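# Close a box end flap with tabs locked in floor slots

## Task

Fold the top flap of the box's upright end wall over and push both of its tabs all the way down into the floor slots. At the finish, that end wall and both long walls must stand upright, the corner flaps at that end must be tucked inward, and the box must sit on its base. Everything must stay that way with the robot not touching or holding it.

## Robot and tools

Robot: two arms, left_arm and right_arm, each ending in a two-finger gripper. The fingers point along the gripper's own +z axis and separate along its y axis. The reported hand position is the spot between the finger pads, roughly 1 cm short of the tips.

World frame: all result poses share one frame. The origin is on the table surface midway between the arms, +z is up, +x reaches out over the table, and left_arm sits on the +y side. The arm names do not tell you which side of an image anything is on. Each state line reads `left_arm: ...` | `right_arm: ...` and gives end_effector_position in metres and end_effector_quat_wxyz. Printed positions can be off, more so at long reach.

The 14-number row (used by execute_actions and move): one flat list covering both arms. The first 7 are for left_arm, the last 7 for right_arm, each as dx, dy, dz, rx, ry, rz, opening. Every value must lie in [-1, 1], even for an arm you leave still. dx to rz are an offset, not a pose: they are expressed in that gripper's own axes and measured from the gripper pose in the most recent result that showed it. Before any result in the scene has shown it, and for the second or later call within one reply, they are measured from where the gripper is when the action begins. A value of 1.0 equals 0.6 m of travel or 180 degrees of turn; rx, ry, rz form a single rotation vector. Opening is absolute, not an offset: +1 is fully open (0.094 m), -1 is shut.

execute_actions takes "actions", a list holding at most one item, plus optional "pictures" (true/false). An empty list sends nothing and just reports the state with images. An action item is {"rows": [...], "steps": n}: up to 15 rows, steps 1 to 15 (default 15, minimum useful 3), each step lasting 1/30 s. Each row is held for one step and the last row repeats to fill the count. Every row is counted from the same base pose, not from the row before it. A wait item is {"steps": n} with n up to 300; it counts from the previous result, so writing time is included. Images come back only for an empty list or pictures true. A refused call does nothing.

move takes "target" (one 14-number row as above, same offset rules) and optional "speed" in m/s, 0.002 to 0.5, default 0.25; turning is capped at twice that in rad/s. Both grippers travel in straight lines and finish together, lasting 0.5 to 10 s; longer paths are cut off at 10 s. Openings are sent at the start. It always returns images and a "move:" line saying how it ended (done, off_target, moving, held, fault) and which limits acted, plus each gripper's distance from its target. If only one arm is named, the other finished fine. held means a safety check blocked that arm's last step; limits=paced means the target was clipped; limits=held means some steps were blocked and the arm may then surge faster than the speed. Paths ignore obstacles and the other arm.

wait takes "seconds" (0 to 10) and lets the simulation run without new commands.

zoom_image takes "camera" (cam_left_wrist or cam_right_wrist, both 616x616 fisheye wrist cameras) and "region" [x0, y0, x1, y1] in pixels from the top-left corner, at most 504 by 504, and returns an enlarged view of the latest image.

finished_scene takes "scene", the number of the scene being ended; it is final and the result reports success. Call it only once the box holds the goal state by itself.

Controller behaviour: each step, the command is clipped to within 70 mm and 16 degrees of the measured pose, and position wins over orientation when both cannot be met. Arms tend to finish a centimetre or more low; zero offsets let them drift down further. To keep an arm still, send the correction back to its desired pose in the first call of a reply and zeros afterwards. After an action, each arm only continues to its last clipped pose, so long moves need several calls. The last 3 steps of every action run after its result is taken, while the next reply is being written; the simulation keeps going during writing. "Hand target" lines appear when nothing is pending. "pose unreachable" and HELD mark steps the clearance check altered or dropped.

Gripping: grip_measured is the finger opening on the command scale. To hold something, command about 0.03 below that reading; less gives a lighter grip. Pads push up to roughly 50 to 62 N, less on thin parts. Loads heat motors: MOTOR HOT warns from 75 °C, 90 °C pauses the arm, 100 °C makes it go limp and fall.

Avoid: knocking anything off the table, dropping or slamming parts, pressing hard (faster moves and targets set deeper past contact both push harder), and letting the arms collide. Occasional tugs on held parts or nudges to loose items may happen. Joint torques and joint positions are listed in results for extra checks.

Each tool is called after ">>>" by a JSON object that holds its "api" and its "payload", one argument or row to a line.

## Session

>>> {"api": "execute_actions", "payload": {
  "actions": []
}}

>>> {"api": "move", "payload": {
  "target": [0,0,-0.1,0,0.35,0,0.5,0,0,-0.1,0,0.35,0,0.5]
}}

Scene clock: 0.00 s of 4500.00 s.
left_arm: end_effector_position=(+0.3870, +0.2975, +0.4050) grip_measured=+1.000 end_effector_quat_wxyz=(+0.699, -0.038, +0.712, +0.044) | right_arm: end_effector_position=(+0.3629, -0.2300, +0.4045) grip_measured=+1.000 end_effector_quat_wxyz=(+0.705, +0.004, +0.709, +0.007)
Joint positions: left_arm=[ 0.008  1.064  1.064 -0.017  0.014  0.009  0.094] | right_arm=[-0.007  1.03   1.034 -0.008  0.008  0.016  0.094]
Joint velocities: left_arm=[-0.002  0.007 -0.007 -0.095  0.037 -0.037  0.   ] | right_arm=[-0.002  0.012 -0.017  0.037 -0.066 -0.007  0.   ]
Joint torques (N m, as the arm reports them, + toward a larger angle): no reading
Hand target (left_arm): +0.383, +0.297, +0.418; +0.711, -0.037, +0.701, +0.045
Hand target (right_arm): +0.361, -0.230, +0.405; +0.704, +0.004, +0.711, +0.007

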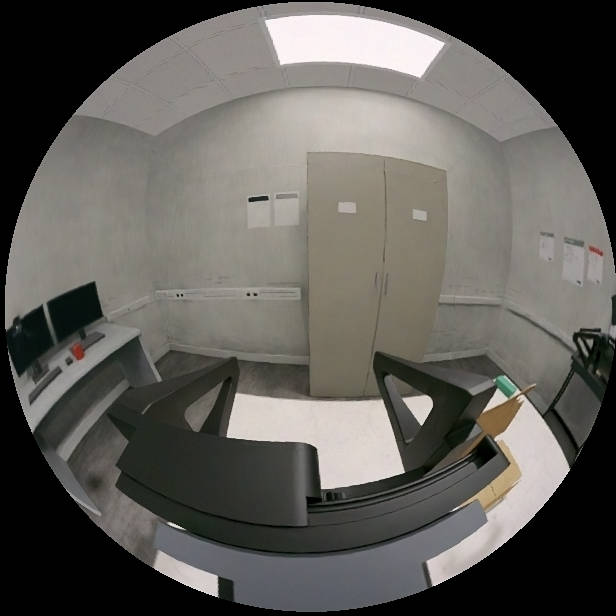

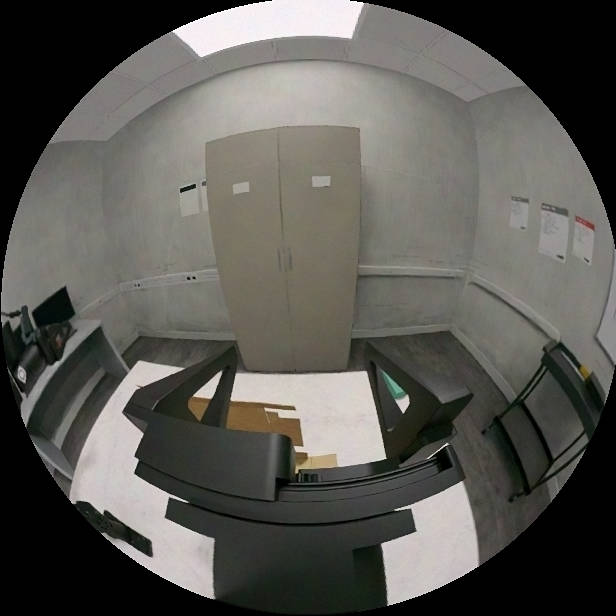

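Scene clock: 2.67 s of 4500.00 s.
left_arm: end_effector_position=(+0.3319, +0.2904, +0.4003) grip_measured=+0.501 end_effector_quat_wxyz=(+0.346, -0.054, +0.937, +0.018) | right_arm: end_effector_position=(+0.3083, -0.2307, +0.4085) grip_measured=+0.501 end_effector_quat_wxyz=(+0.364, +0.003, +0.931, +0.001)
Joint positions: left_arm=[ 0.008  1.586  2.306 -1.584  0.014  0.009  0.071] | right_arm=[-0.007  1.543  2.277 -1.559  0.008  0.016  0.071]
Joint velocities: left_arm=[-0.017 -0.002 -0.002  0.037  0.037 -0.037 -0.001] | right_arm=[ 0.007 -0.002  0.017 -0.051 -0.007 -0.022  0.   ]
Joint torques (N m, as the arm reports them, + toward a larger angle): left_arm=[-0.07 -5.78  4.12  1.38  0.01  0.01] | right_arm=[ 0.   -6.06  3.66  1.92  0.01  0.  ]
Hand target (left_arm): +0.325, +0.289, +0.404; +0.350, -0.054, +0.935, +0.018
Hand target (right_arm): +0.301, -0.231, +0.406; +0.357, +0.003, +0.934, +0.001
Off the commanded pose (left_arm): 0.007 m, 15 deg.
Off the commanded pose (right_arm): 0.007 m, 16 deg.
joint sent to its limit (left arm) — the command would take joint 4 (wrist pitch) past its lower limit, so that joint was sent only as far as its limit.
joint sent to its limit (right arm) — the command would take joint 4 (wrist pitch) past its lower limit, so that joint was sent only as far as its limit.
move: off_target (left_arm, right_arm)
camera_calibration (this result's frames):
cam_left_wrist: T_world_to_cam=[[0.0708833, -0.996163, 0.0513384, 0.240112], [-0.92482, -0.0849168, -0.370806, 0.521653], [0.373743, -0.0211948, -0.92729, 0.358962], [0, 0, 0, 1]] pos_world=[0.331256, 0.291096, 0.513967]
cam_right_wrist: T_world_to_cam=[[-0.0588544, -0.998154, 0.0150031, -0.231425], [-0.965122, 0.0530532, -0.25637, 0.448778], [0.255101, -0.0295683, -0.966462, 0.428357], [0, 0, 0, 1]] pos_world=[0.31023, -0.242141, 0.532516]

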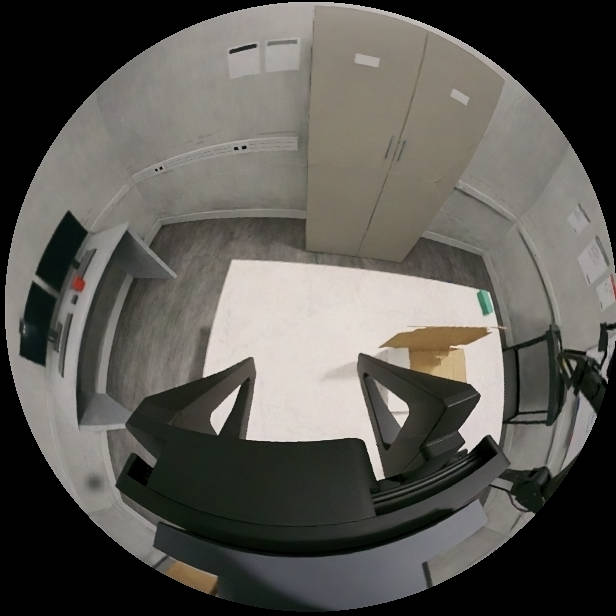

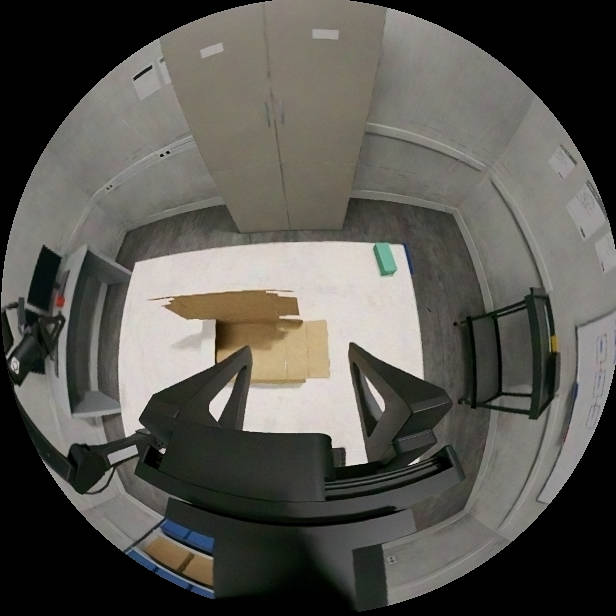

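>>> {"api": "move", "payload": {
  "target": [0.36,-0.367,0.287,0,0.225,0,0.5,0,-0.15,0,0,0,0,0.5]
}}

Scene clock: 4.83 s of 4500.00 s.
left_arm: end_effector_position=(+0.3085, +0.0692, +0.1226) grip_measured=+0.501 end_effector_quat_wxyz=(-0.015, -0.056, +0.998, +0.010) | right_arm: end_effector_position=(+0.3107, -0.3181, +0.4053) grip_measured=+0.501 end_effector_quat_wxyz=(+0.369, +0.006, +0.929, -0.003)
Joint positions: left_arm=[-0.659  1.921  1.698 -1.385  0.    -0.649  0.071] | right_arm=[-0.408  1.594  2.305 -1.561 -0.253 -0.28   0.071]
Joint velocities: left_arm=[-0.002 -0.007  0.012  0.007 -0.037  0.022 -0.   ] | right_arm=[-0.002  0.002 -0.002 -0.007  0.037  0.051 -0.001]
Joint torques (N m, as the arm reports them, + toward a larger angle): left_arm=[-0.41 -9.68  6.47  0.25  0.   -0.07] | right_arm=[-0.65 -4.56  6.53  1.88 -0.21 -0.05]
Hand target (left_arm): +0.310, +0.066, +0.130; -0.002, -0.060, +0.998, -0.000
Hand target (right_arm): +0.310, -0.318, +0.408; +0.371, +0.004, +0.929, +0.000
Off the commanded pose (left_arm): 0.009 m, 2 deg.
Off the commanded pose (right_arm): 0.005 m, 1 deg.
joint sent to its limit (right arm) — the command would take joint 4 (wrist pitch) past its lower limit, so that joint was sent only as far as its limit.
Kept back: nothing.
move: done
camera_calibration (this result's frames):
cam_left_wrist: T_world_to_cam=[[0.111189, -0.992974, 0.0404971, 0.0244077], [-0.932511, -0.0901559, 0.349706, 0.292587], [-0.343598, -0.0766473, -0.935984, 0.331791], [0, 0, 0, 1]] pos_world=[0.38413, 0.0760456, 0.207243]
cam_right_wrist: T_world_to_cam=[[-0.0679649, -0.997474, 0.0206426, -0.317794], [-0.961928, 0.0600251, -0.266629, 0.460272], [0.264716, -0.0379781, -0.963578, 0.415184], [0, 0, 0, 1]] pos_world=[0.311244, -0.328851, 0.529344]

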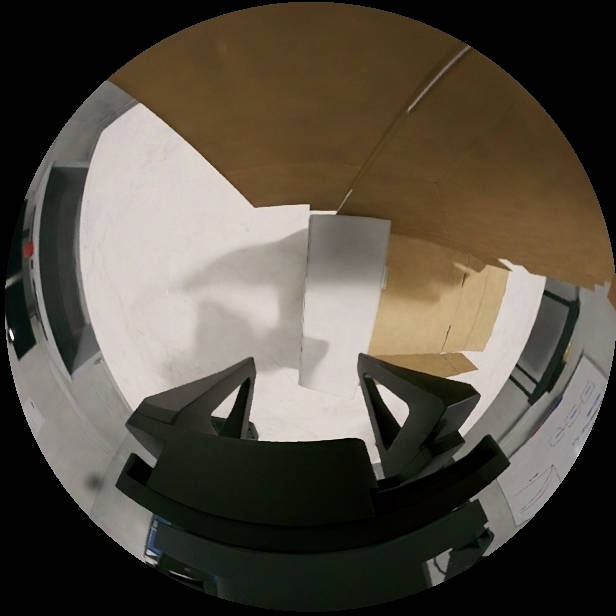

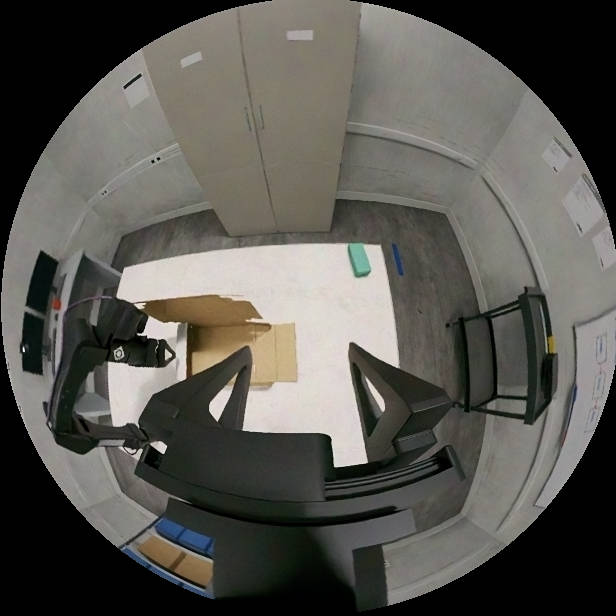

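>>> {"api": "move", "payload": {
  "target": [0,-0.02,0.13,0,0,0.03,0.5,0,0,0,0,0,0,0.5],
  "speed": 0.06
}}

>>> {"api": "move", "payload": {
  "target": [0,0.01,0.02,0,0,0,-0.9,0,0,0,0,0,0,0.5],
  "speed": 0.03
}}

Scene clock: 6.77 s of 4500.00 s.
left_arm: end_effector_position=(+0.3085, +0.0634, +0.0544) grip_measured=+0.501 end_effector_quat_wxyz=(-0.017, -0.018, +1.000, +0.009) | right_arm: end_effector_position=(+0.3108, -0.3179, +0.4054) grip_measured=+0.501 end_effector_quat_wxyz=(+0.369, +0.005, +0.929, -0.003)
Joint positions: left_arm=[-0.672  1.964  1.485 -1.13   0.003 -0.585  0.071] | right_arm=[-0.408  1.594  2.305 -1.561 -0.254 -0.281  0.071]
Joint velocities: left_arm=[-0.012  0.002 -0.032  0.007 -0.007 -0.007 -0.   ] | right_arm=[ 0.012 -0.007  0.012 -0.007 -0.037 -0.007 -0.001]
Joint torques (N m, as the arm reports them, + toward a larger angle): left_arm=[-1.03 -7.3   4.91  0.46 -0.02  0.08] | right_arm=[ 0.01 -5.49  4.46  2.09 -0.09  0.02]
Hand target (left_arm): +0.309, +0.059, +0.044; -0.016, -0.009, +1.000, +0.010
Hand target (right_arm): +0.311, -0.318, +0.405; +0.369, +0.006, +0.929, -0.003
Off the commanded pose (left_arm): 0.011 m, 1 deg.
Off the commanded pose (right_arm): 0.000 m, 0 deg.
Kept back: nothing.
move: off_target (left_arm)
camera_calibration (this result's frames):
cam_left_wrist: T_world_to_cam=[[0.0354954, -0.998409, 0.0438104, 0.0448956], [-0.935261, -0.0177381, 0.353513, 0.312036], [-0.352174, -0.0535222, -0.934403, 0.268626], [0, 0, 0, 1]] pos_world=[0.384845, 0.0647366, 0.138729]
cam_right_wrist: T_world_to_cam=[[-0.0661463, -0.9976, 0.0204592, -0.318085], [-0.96183, 0.0582912, -0.267368, 0.460123], [0.265534, -0.0373636, -0.963377, 0.415128], [0, 0, 0, 1]] pos_world=[0.311289, -0.328632, 0.529455]

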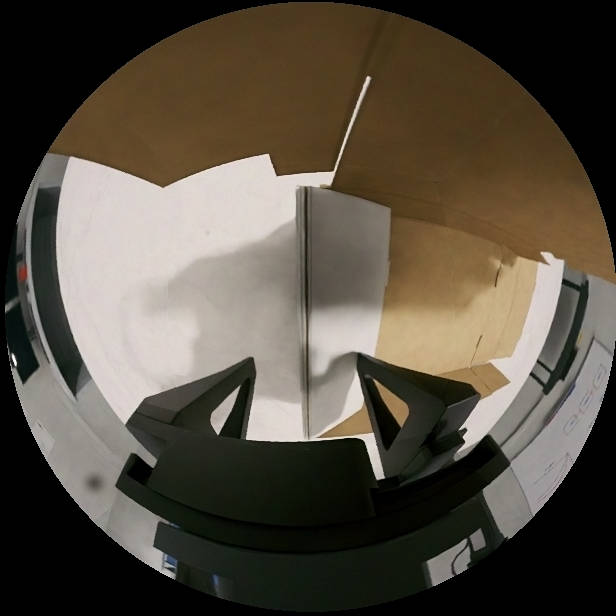

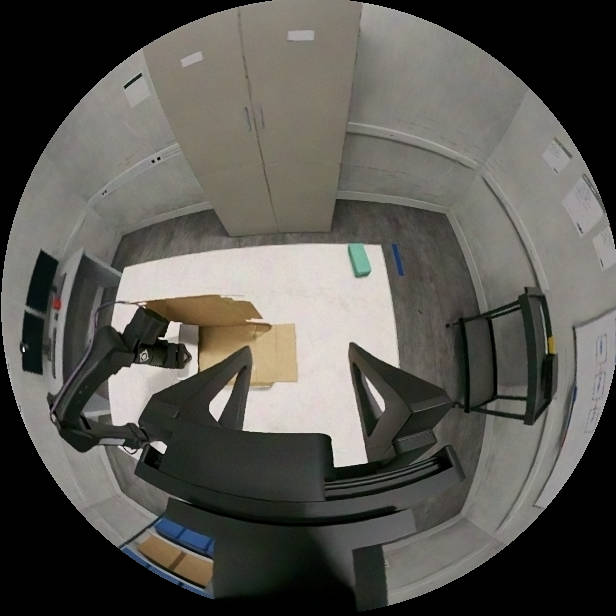

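Scene clock: 7.47 s of 4500.00 s.
left_arm: end_effector_position=(+0.3088, +0.0628, +0.0535) grip_measured=-0.871 end_effector_quat_wxyz=(-0.014, -0.018, +1.000, +0.002) | right_arm: end_effector_position=(+0.3108, -0.3179, +0.4054) grip_measured=+0.501 end_effector_quat_wxyz=(+0.369, +0.005, +0.929, -0.003)
Joint positions: left_arm=[-0.668  1.956  1.469 -1.111  0.012 -0.582  0.006] | right_arm=[-0.408  1.594  2.305 -1.561 -0.254 -0.281  0.071]
Joint velocities: left_arm=[-0.007  0.012  0.007  0.007  0.037 -0.037 -0.001] | right_arm=[-0.012 -0.002 -0.002  0.066  0.022 -0.081 -0.   ]
Joint torques (N m, as the arm reports them, + toward a larger angle): left_arm=[ 0.92 -8.01  3.43  0.48 -0.08  0.12] | right_arm=[ 0.01 -5.49  4.45  2.09 -0.1   0.  ]
Hand target (left_arm): +0.308, +0.070, +0.043; -0.017, -0.018, +1.000, +0.009
Hand target (right_arm): +0.311, -0.318, +0.405; +0.369, +0.005, +0.929, -0.003
Off the commanded pose (left_arm): 0.013 m, 1 deg.
Off the commanded pose (right_arm): 0.000 m, 0 deg.
Kept back: nothing.
move: off_target (left_arm)
camera_calibration (this result's frames):
cam_left_wrist: T_world_to_cam=[[0.0358901, -0.997656, 0.0582531, 0.0433419], [-0.93722, -0.0133681, 0.348482, 0.313208], [-0.346887, -0.0671031, -0.935504, 0.267097], [0, 0, 0, 1]] pos_world=[0.384642, 0.0653503, 0.138198]
cam_right_wrist: T_world_to_cam=[[-0.0661463, -0.9976, 0.0204592, -0.318085], [-0.96183, 0.0582912, -0.267368, 0.460123], [0.265534, -0.0373636, -0.963377, 0.415128], [0, 0, 0, 1]] pos_world=[0.311289, -0.328632, 0.529455]

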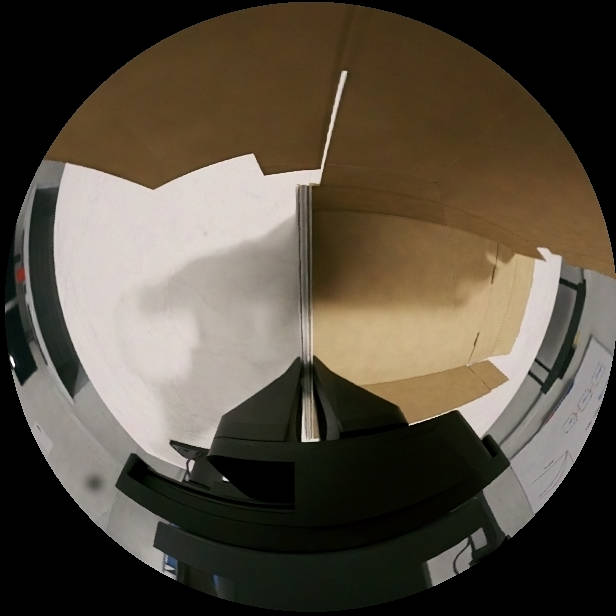

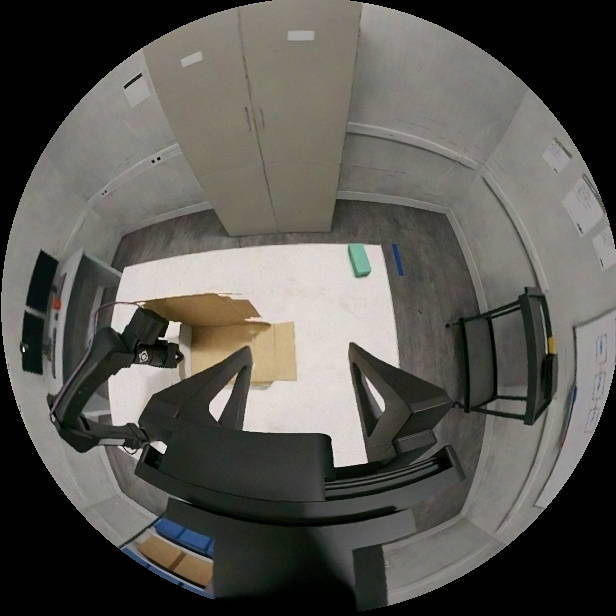

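Rock outward while pressing, as before, then release.

>>> {"api": "move", "payload": {
  "target": [0,0.03,0.05,0.06,0,0,-0.92,0,0,0,0,0,0,0.5],
  "speed": 0.04
}}

>>> {"api": "move", "payload": {
  "target": [0,0,0.03,-0.05,0,0,-0.92,0,0,0,0,0,0,0.5],
  "speed": 0.04
}}

>>> {"api": "move", "payload": {
  "target": [0,0,-0.01,0,0,0,0,0,0,0,0,0,0,0.5]
}}

>>> {"api": "move", "payload": {
  "target": [0,-0.06,-0.14,0,0,0,0,0,0,0,0,0,0,0.5]
}}

>>> {"api": "zoom_image", "payload": {
  "camera": "cam_left_wrist",
  "region": [200,160,420,400]
}}

Scene clock: 10.30 s of 4500.00 s.
left_arm: end_effector_position=(+0.3086, +0.0741, +0.0517) grip_measured=-0.872 end_effector_quat_wxyz=(-0.007, -0.019, +0.994, -0.111) | right_arm: end_effector_position=(+0.3109, -0.3179, +0.4054) grip_measured=+0.501 end_effector_quat_wxyz=(+0.369, +0.005, +0.929, -0.003)
Joint positions: left_arm=[-0.543  1.835  1.281 -0.933  0.206 -0.468  0.006] | right_arm=[-0.408  1.594  2.305 -1.56  -0.254 -0.281  0.071]
Joint velocities: left_arm=[ 0.007  0.002  0.002  0.007 -0.081 -0.007 -0.001] | right_arm=[ 0.002  0.002 -0.002 -0.051  0.022 -0.007 -0.001]
Joint torques (N m, as the arm reports them, + toward a larger angle): left_arm=[ 0.3  -4.82  2.09  1.17 -0.19  0.08] | right_arm=[-0.01 -5.49  4.45  2.1  -0.1   0.01]
Hand target (left_arm): +0.306, +0.081, +0.026; -0.013, -0.018, +0.995, -0.093
Hand target (right_arm): +0.311, -0.318, +0.405; +0.369, +0.005, +0.929, -0.003
Off the commanded pose (left_arm): 0.029 m, 2 deg.
Off the commanded pose (right_arm): 0.000 m, 0 deg.
Kept back: nothing.
move: off_target (left_arm)
camera_calibration (this result's frames):
cam_left_wrist: T_world_to_cam=[[0.0383518, -0.958956, 0.280948, 0.0396331], [-0.943847, 0.0575648, 0.325328, 0.311744], [-0.328148, -0.277649, -0.902901, 0.274232], [0, 0, 0, 1]] pos_world=[0.382707, 0.0962013, 0.135051]
cam_right_wrist: T_world_to_cam=[[-0.0661535, -0.997597, 0.0205801, -0.318154], [-0.961735, 0.0582525, -0.267716, 0.460302], [0.265874, -0.0375029, -0.963278, 0.414979], [0, 0, 0, 1]] pos_world=[0.31131, -0.328641, 0.529518]

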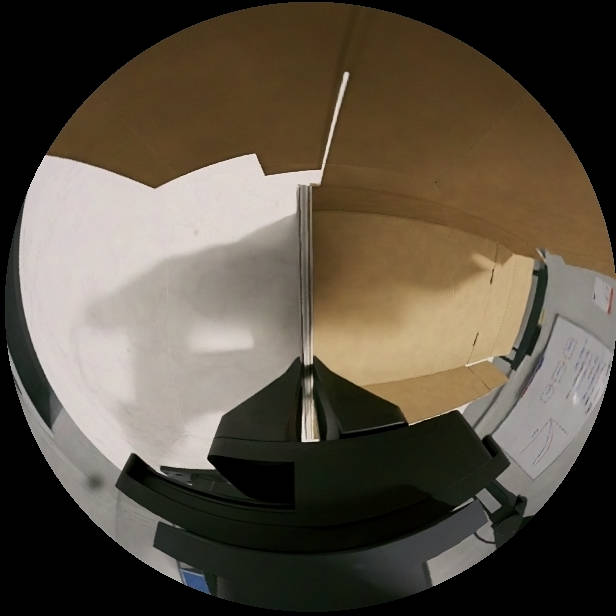

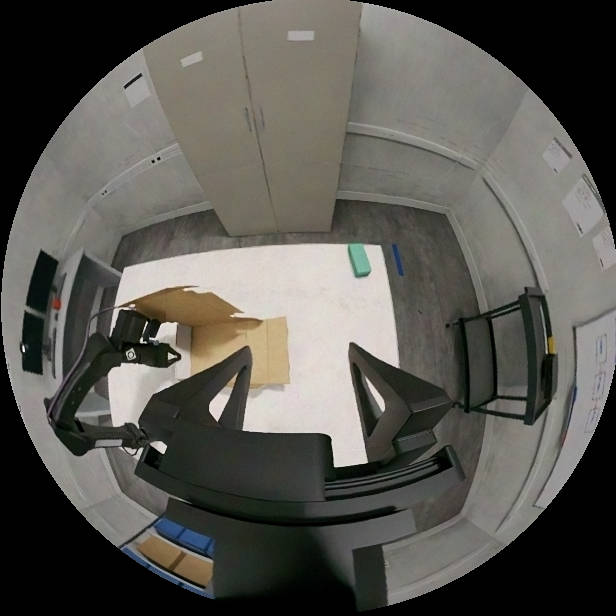

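Scene clock: 12.50 s of 4500.00 s.
left_arm: end_effector_position=(+0.3082, +0.0684, +0.0530) grip_measured=-0.872 end_effector_quat_wxyz=(+0.001, -0.020, +0.998, -0.056) | right_arm: end_effector_position=(+0.3109, -0.3180, +0.4055) grip_measured=+0.501 end_effector_quat_wxyz=(+0.370, +0.005, +0.929, -0.003)
Joint positions: left_arm=[-0.613  1.868  1.343 -0.99   0.097 -0.535  0.006] | right_arm=[-0.408  1.594  2.305 -1.56  -0.254 -0.281  0.071]
Joint velocities: left_arm=[-0.017  0.002 -0.002 -0.037 -0.007  0.022  0.001] | right_arm=[-0.002 -0.007 -0.017  0.022 -0.066  0.007  0.   ]
Joint torques (N m, as the arm reports them, + toward a larger angle): left_arm=[-1.07 -4.34  5.97  0.5  -0.29 -0.02] | right_arm=[ 0.02 -5.47  4.46  2.1  -0.1   0.01]
Hand target (left_arm): +0.308, +0.071, +0.034; -0.009, -0.018, +0.999, -0.032
Hand target (right_arm): +0.311, -0.318, +0.405; +0.369, +0.005, +0.929, -0.003
Off the commanded pose (left_arm): 0.019 m, 3 deg.
Off the commanded pose (right_arm): 0.000 m, 0 deg.
Kept back: nothing.
move: off_target (left_arm)
camera_calibration (this result's frames):
cam_left_wrist: T_world_to_cam=[[0.0392116, -0.983891, 0.174415, 0.0408987], [-0.947921, 0.0185872, 0.317962, 0.315585], [-0.316082, -0.177799, -0.931923, 0.264658], [0, 0, 0, 1]] pos_world=[0.381199, 0.08143, 0.139163]
cam_right_wrist: T_world_to_cam=[[-0.0661608, -0.997594, 0.0207009, -0.318223], [-0.961641, 0.0582138, -0.268064, 0.460482], [0.266214, -0.0376422, -0.963179, 0.414829], [0, 0, 0, 1]] pos_world=[0.311331, -0.328649, 0.529581]

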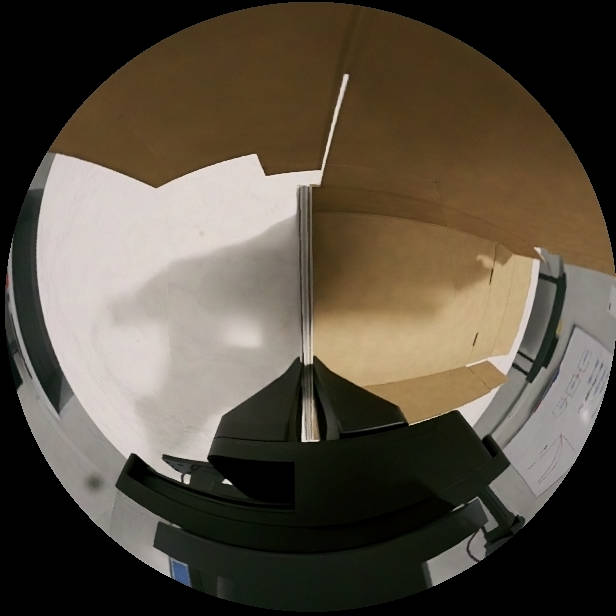

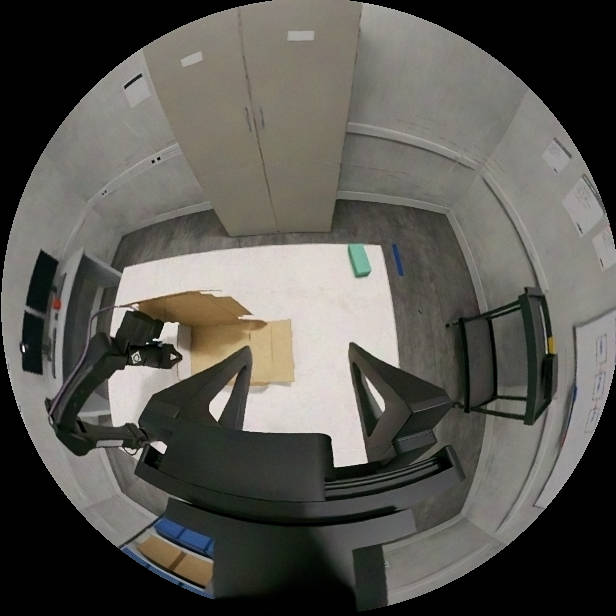

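Scene clock: 13.20 s of 4500.00 s.
left_arm: end_effector_position=(+0.3054, +0.0698, +0.0518) grip_measured=-0.001 end_effector_quat_wxyz=(-0.006, -0.021, +0.998, -0.053) | right_arm: end_effector_position=(+0.3109, -0.3180, +0.4055) grip_measured=+0.501 end_effector_quat_wxyz=(+0.370, +0.005, +0.929, -0.003)
Joint positions: left_arm=[-0.613  1.871  1.343 -1.002  0.098 -0.535  0.047] | right_arm=[-0.408  1.594  2.305 -1.56  -0.254 -0.281  0.071]
Joint velocities: left_arm=[-0.002  0.002  0.002  0.022 -0.022 -0.007  0.   ] | right_arm=[-0.002 -0.002  0.002 -0.037 -0.037  0.037  0.   ]
Joint torques (N m, as the arm reports them, + toward a larger angle): left_arm=[ 0.05 -8.56  7.51  0.15  0.05  0.02] | right_arm=[-0.01 -5.51  4.44  2.09 -0.11  0.01]
Hand target (left_arm): +0.308, +0.069, +0.059; +0.000, -0.020, +0.998, -0.056
Hand target (right_arm): +0.311, -0.318, +0.405; +0.369, +0.005, +0.929, -0.003
Off the commanded pose (left_arm): 0.008 m, 1 deg.
Off the commanded pose (right_arm): 0.000 m, 0 deg.
Kept back: nothing.
move: done
camera_calibration (this result's frames):
cam_left_wrist: T_world_to_cam=[[0.0414654, -0.985033, 0.167301, 0.0423619], [-0.943608, 0.016438, 0.330656, 0.311451], [-0.328457, -0.171578, -0.928804, 0.266143], [0, 0, 0, 1]] pos_world=[0.379548, 0.0822724, 0.137124]
cam_right_wrist: T_world_to_cam=[[-0.0661608, -0.997594, 0.0207009, -0.318223], [-0.961641, 0.0582138, -0.268064, 0.460482], [0.266214, -0.0376422, -0.963179, 0.414829], [0, 0, 0, 1]] pos_world=[0.311331, -0.328649, 0.529581]

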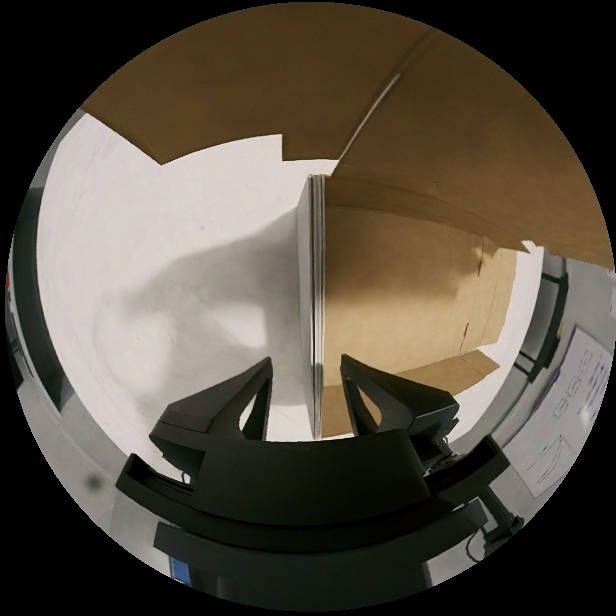

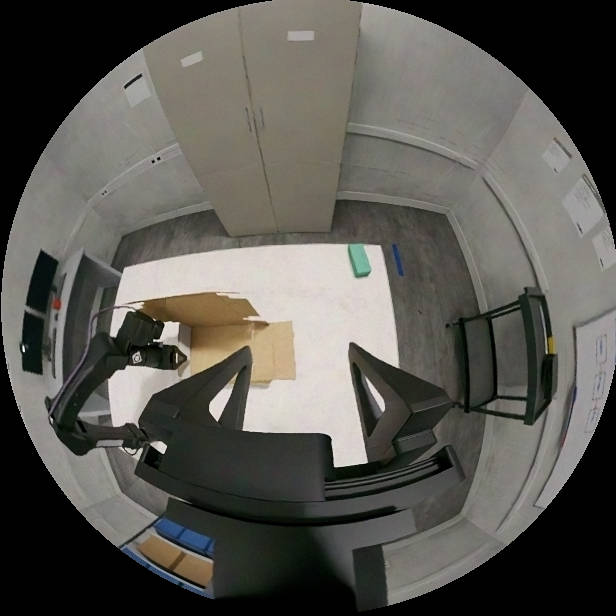

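Scene clock: 14.33 s of 4500.00 s.
left_arm: end_effector_position=(+0.3039, +0.0453, +0.1314) grip_measured=-0.001 end_effector_quat_wxyz=(-0.014, -0.019, +0.999, -0.049) | right_arm: end_effector_position=(+0.3110, -0.3180, +0.4055) grip_measured=+0.501 end_effector_quat_wxyz=(+0.370, +0.005, +0.929, -0.003)
Joint positions: left_arm=[-0.674  1.889  1.687 -1.338  0.098 -0.593  0.047] | right_arm=[-0.408  1.594  2.305 -1.56  -0.254 -0.281  0.071]
Joint velocities: left_arm=[ 0.007 -0.002 -0.007 -0.051  0.022  0.007  0.001] | right_arm=[-0.012 -0.002 -0.017 -0.022 -0.095 -0.11  -0.001]
Joint torques (N m, as the arm reports them, + toward a larger angle): left_arm=[-0.49 -8.24  8.68  0.11  0.01 -0.09] | right_arm=[ 0.   -5.51  4.45  2.1  -0.1   0.  ]
Hand target (left_arm): +0.306, +0.043, +0.139; -0.006, -0.021, +0.998, -0.052
Hand target (right_arm): +0.311, -0.318, +0.406; +0.370, +0.005, +0.929, -0.003
Off the commanded pose (left_arm): 0.009 m, 1 deg.
Off the commanded pose (right_arm): 0.000 m, 0 deg.
Kept back: nothing.
move: done
camera_calibration (this result's frames):
cam_left_wrist: T_world_to_cam=[[0.0403716, -0.986292, 0.159997, 0.00631631], [-0.938174, 0.0176795, 0.345712, 0.28048], [-0.343801, -0.164062, -0.9246, 0.339066], [0, 0, 0, 1]] pos_world=[0.379456, 0.0568987, 0.215525]
cam_right_wrist: T_world_to_cam=[[-0.0661681, -0.997591, 0.0208218, -0.318293], [-0.961546, 0.058175, -0.268412, 0.460661], [0.266554, -0.0377814, -0.963079, 0.41468], [0, 0, 0, 1]] pos_world=[0.311351, -0.328658, 0.529643]

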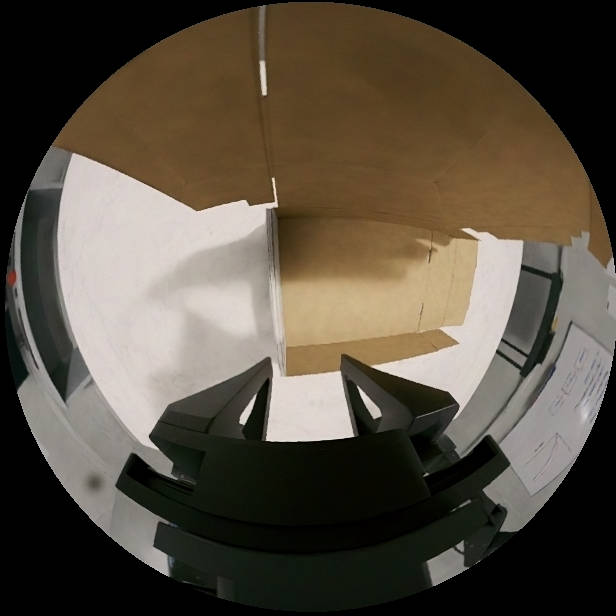

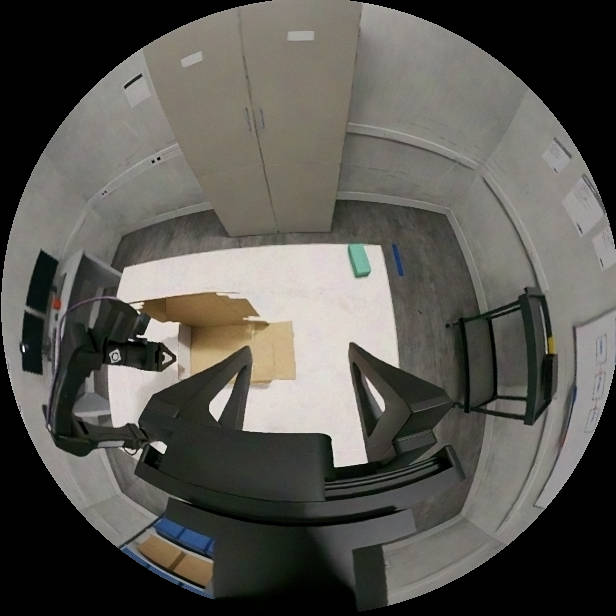

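Region (200, 160, 420, 400) of cam_left_wrist's 616x616 image, scaled by 2.100, with more detail than that image has; it fills the left 462 columns of this view, and the rest is white.

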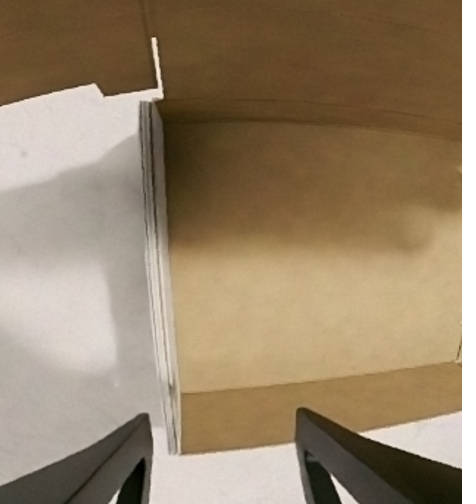

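>>> {"api": "finished_scene", "payload": {
  "scene": 2
}}

The scene is finished: the task was done.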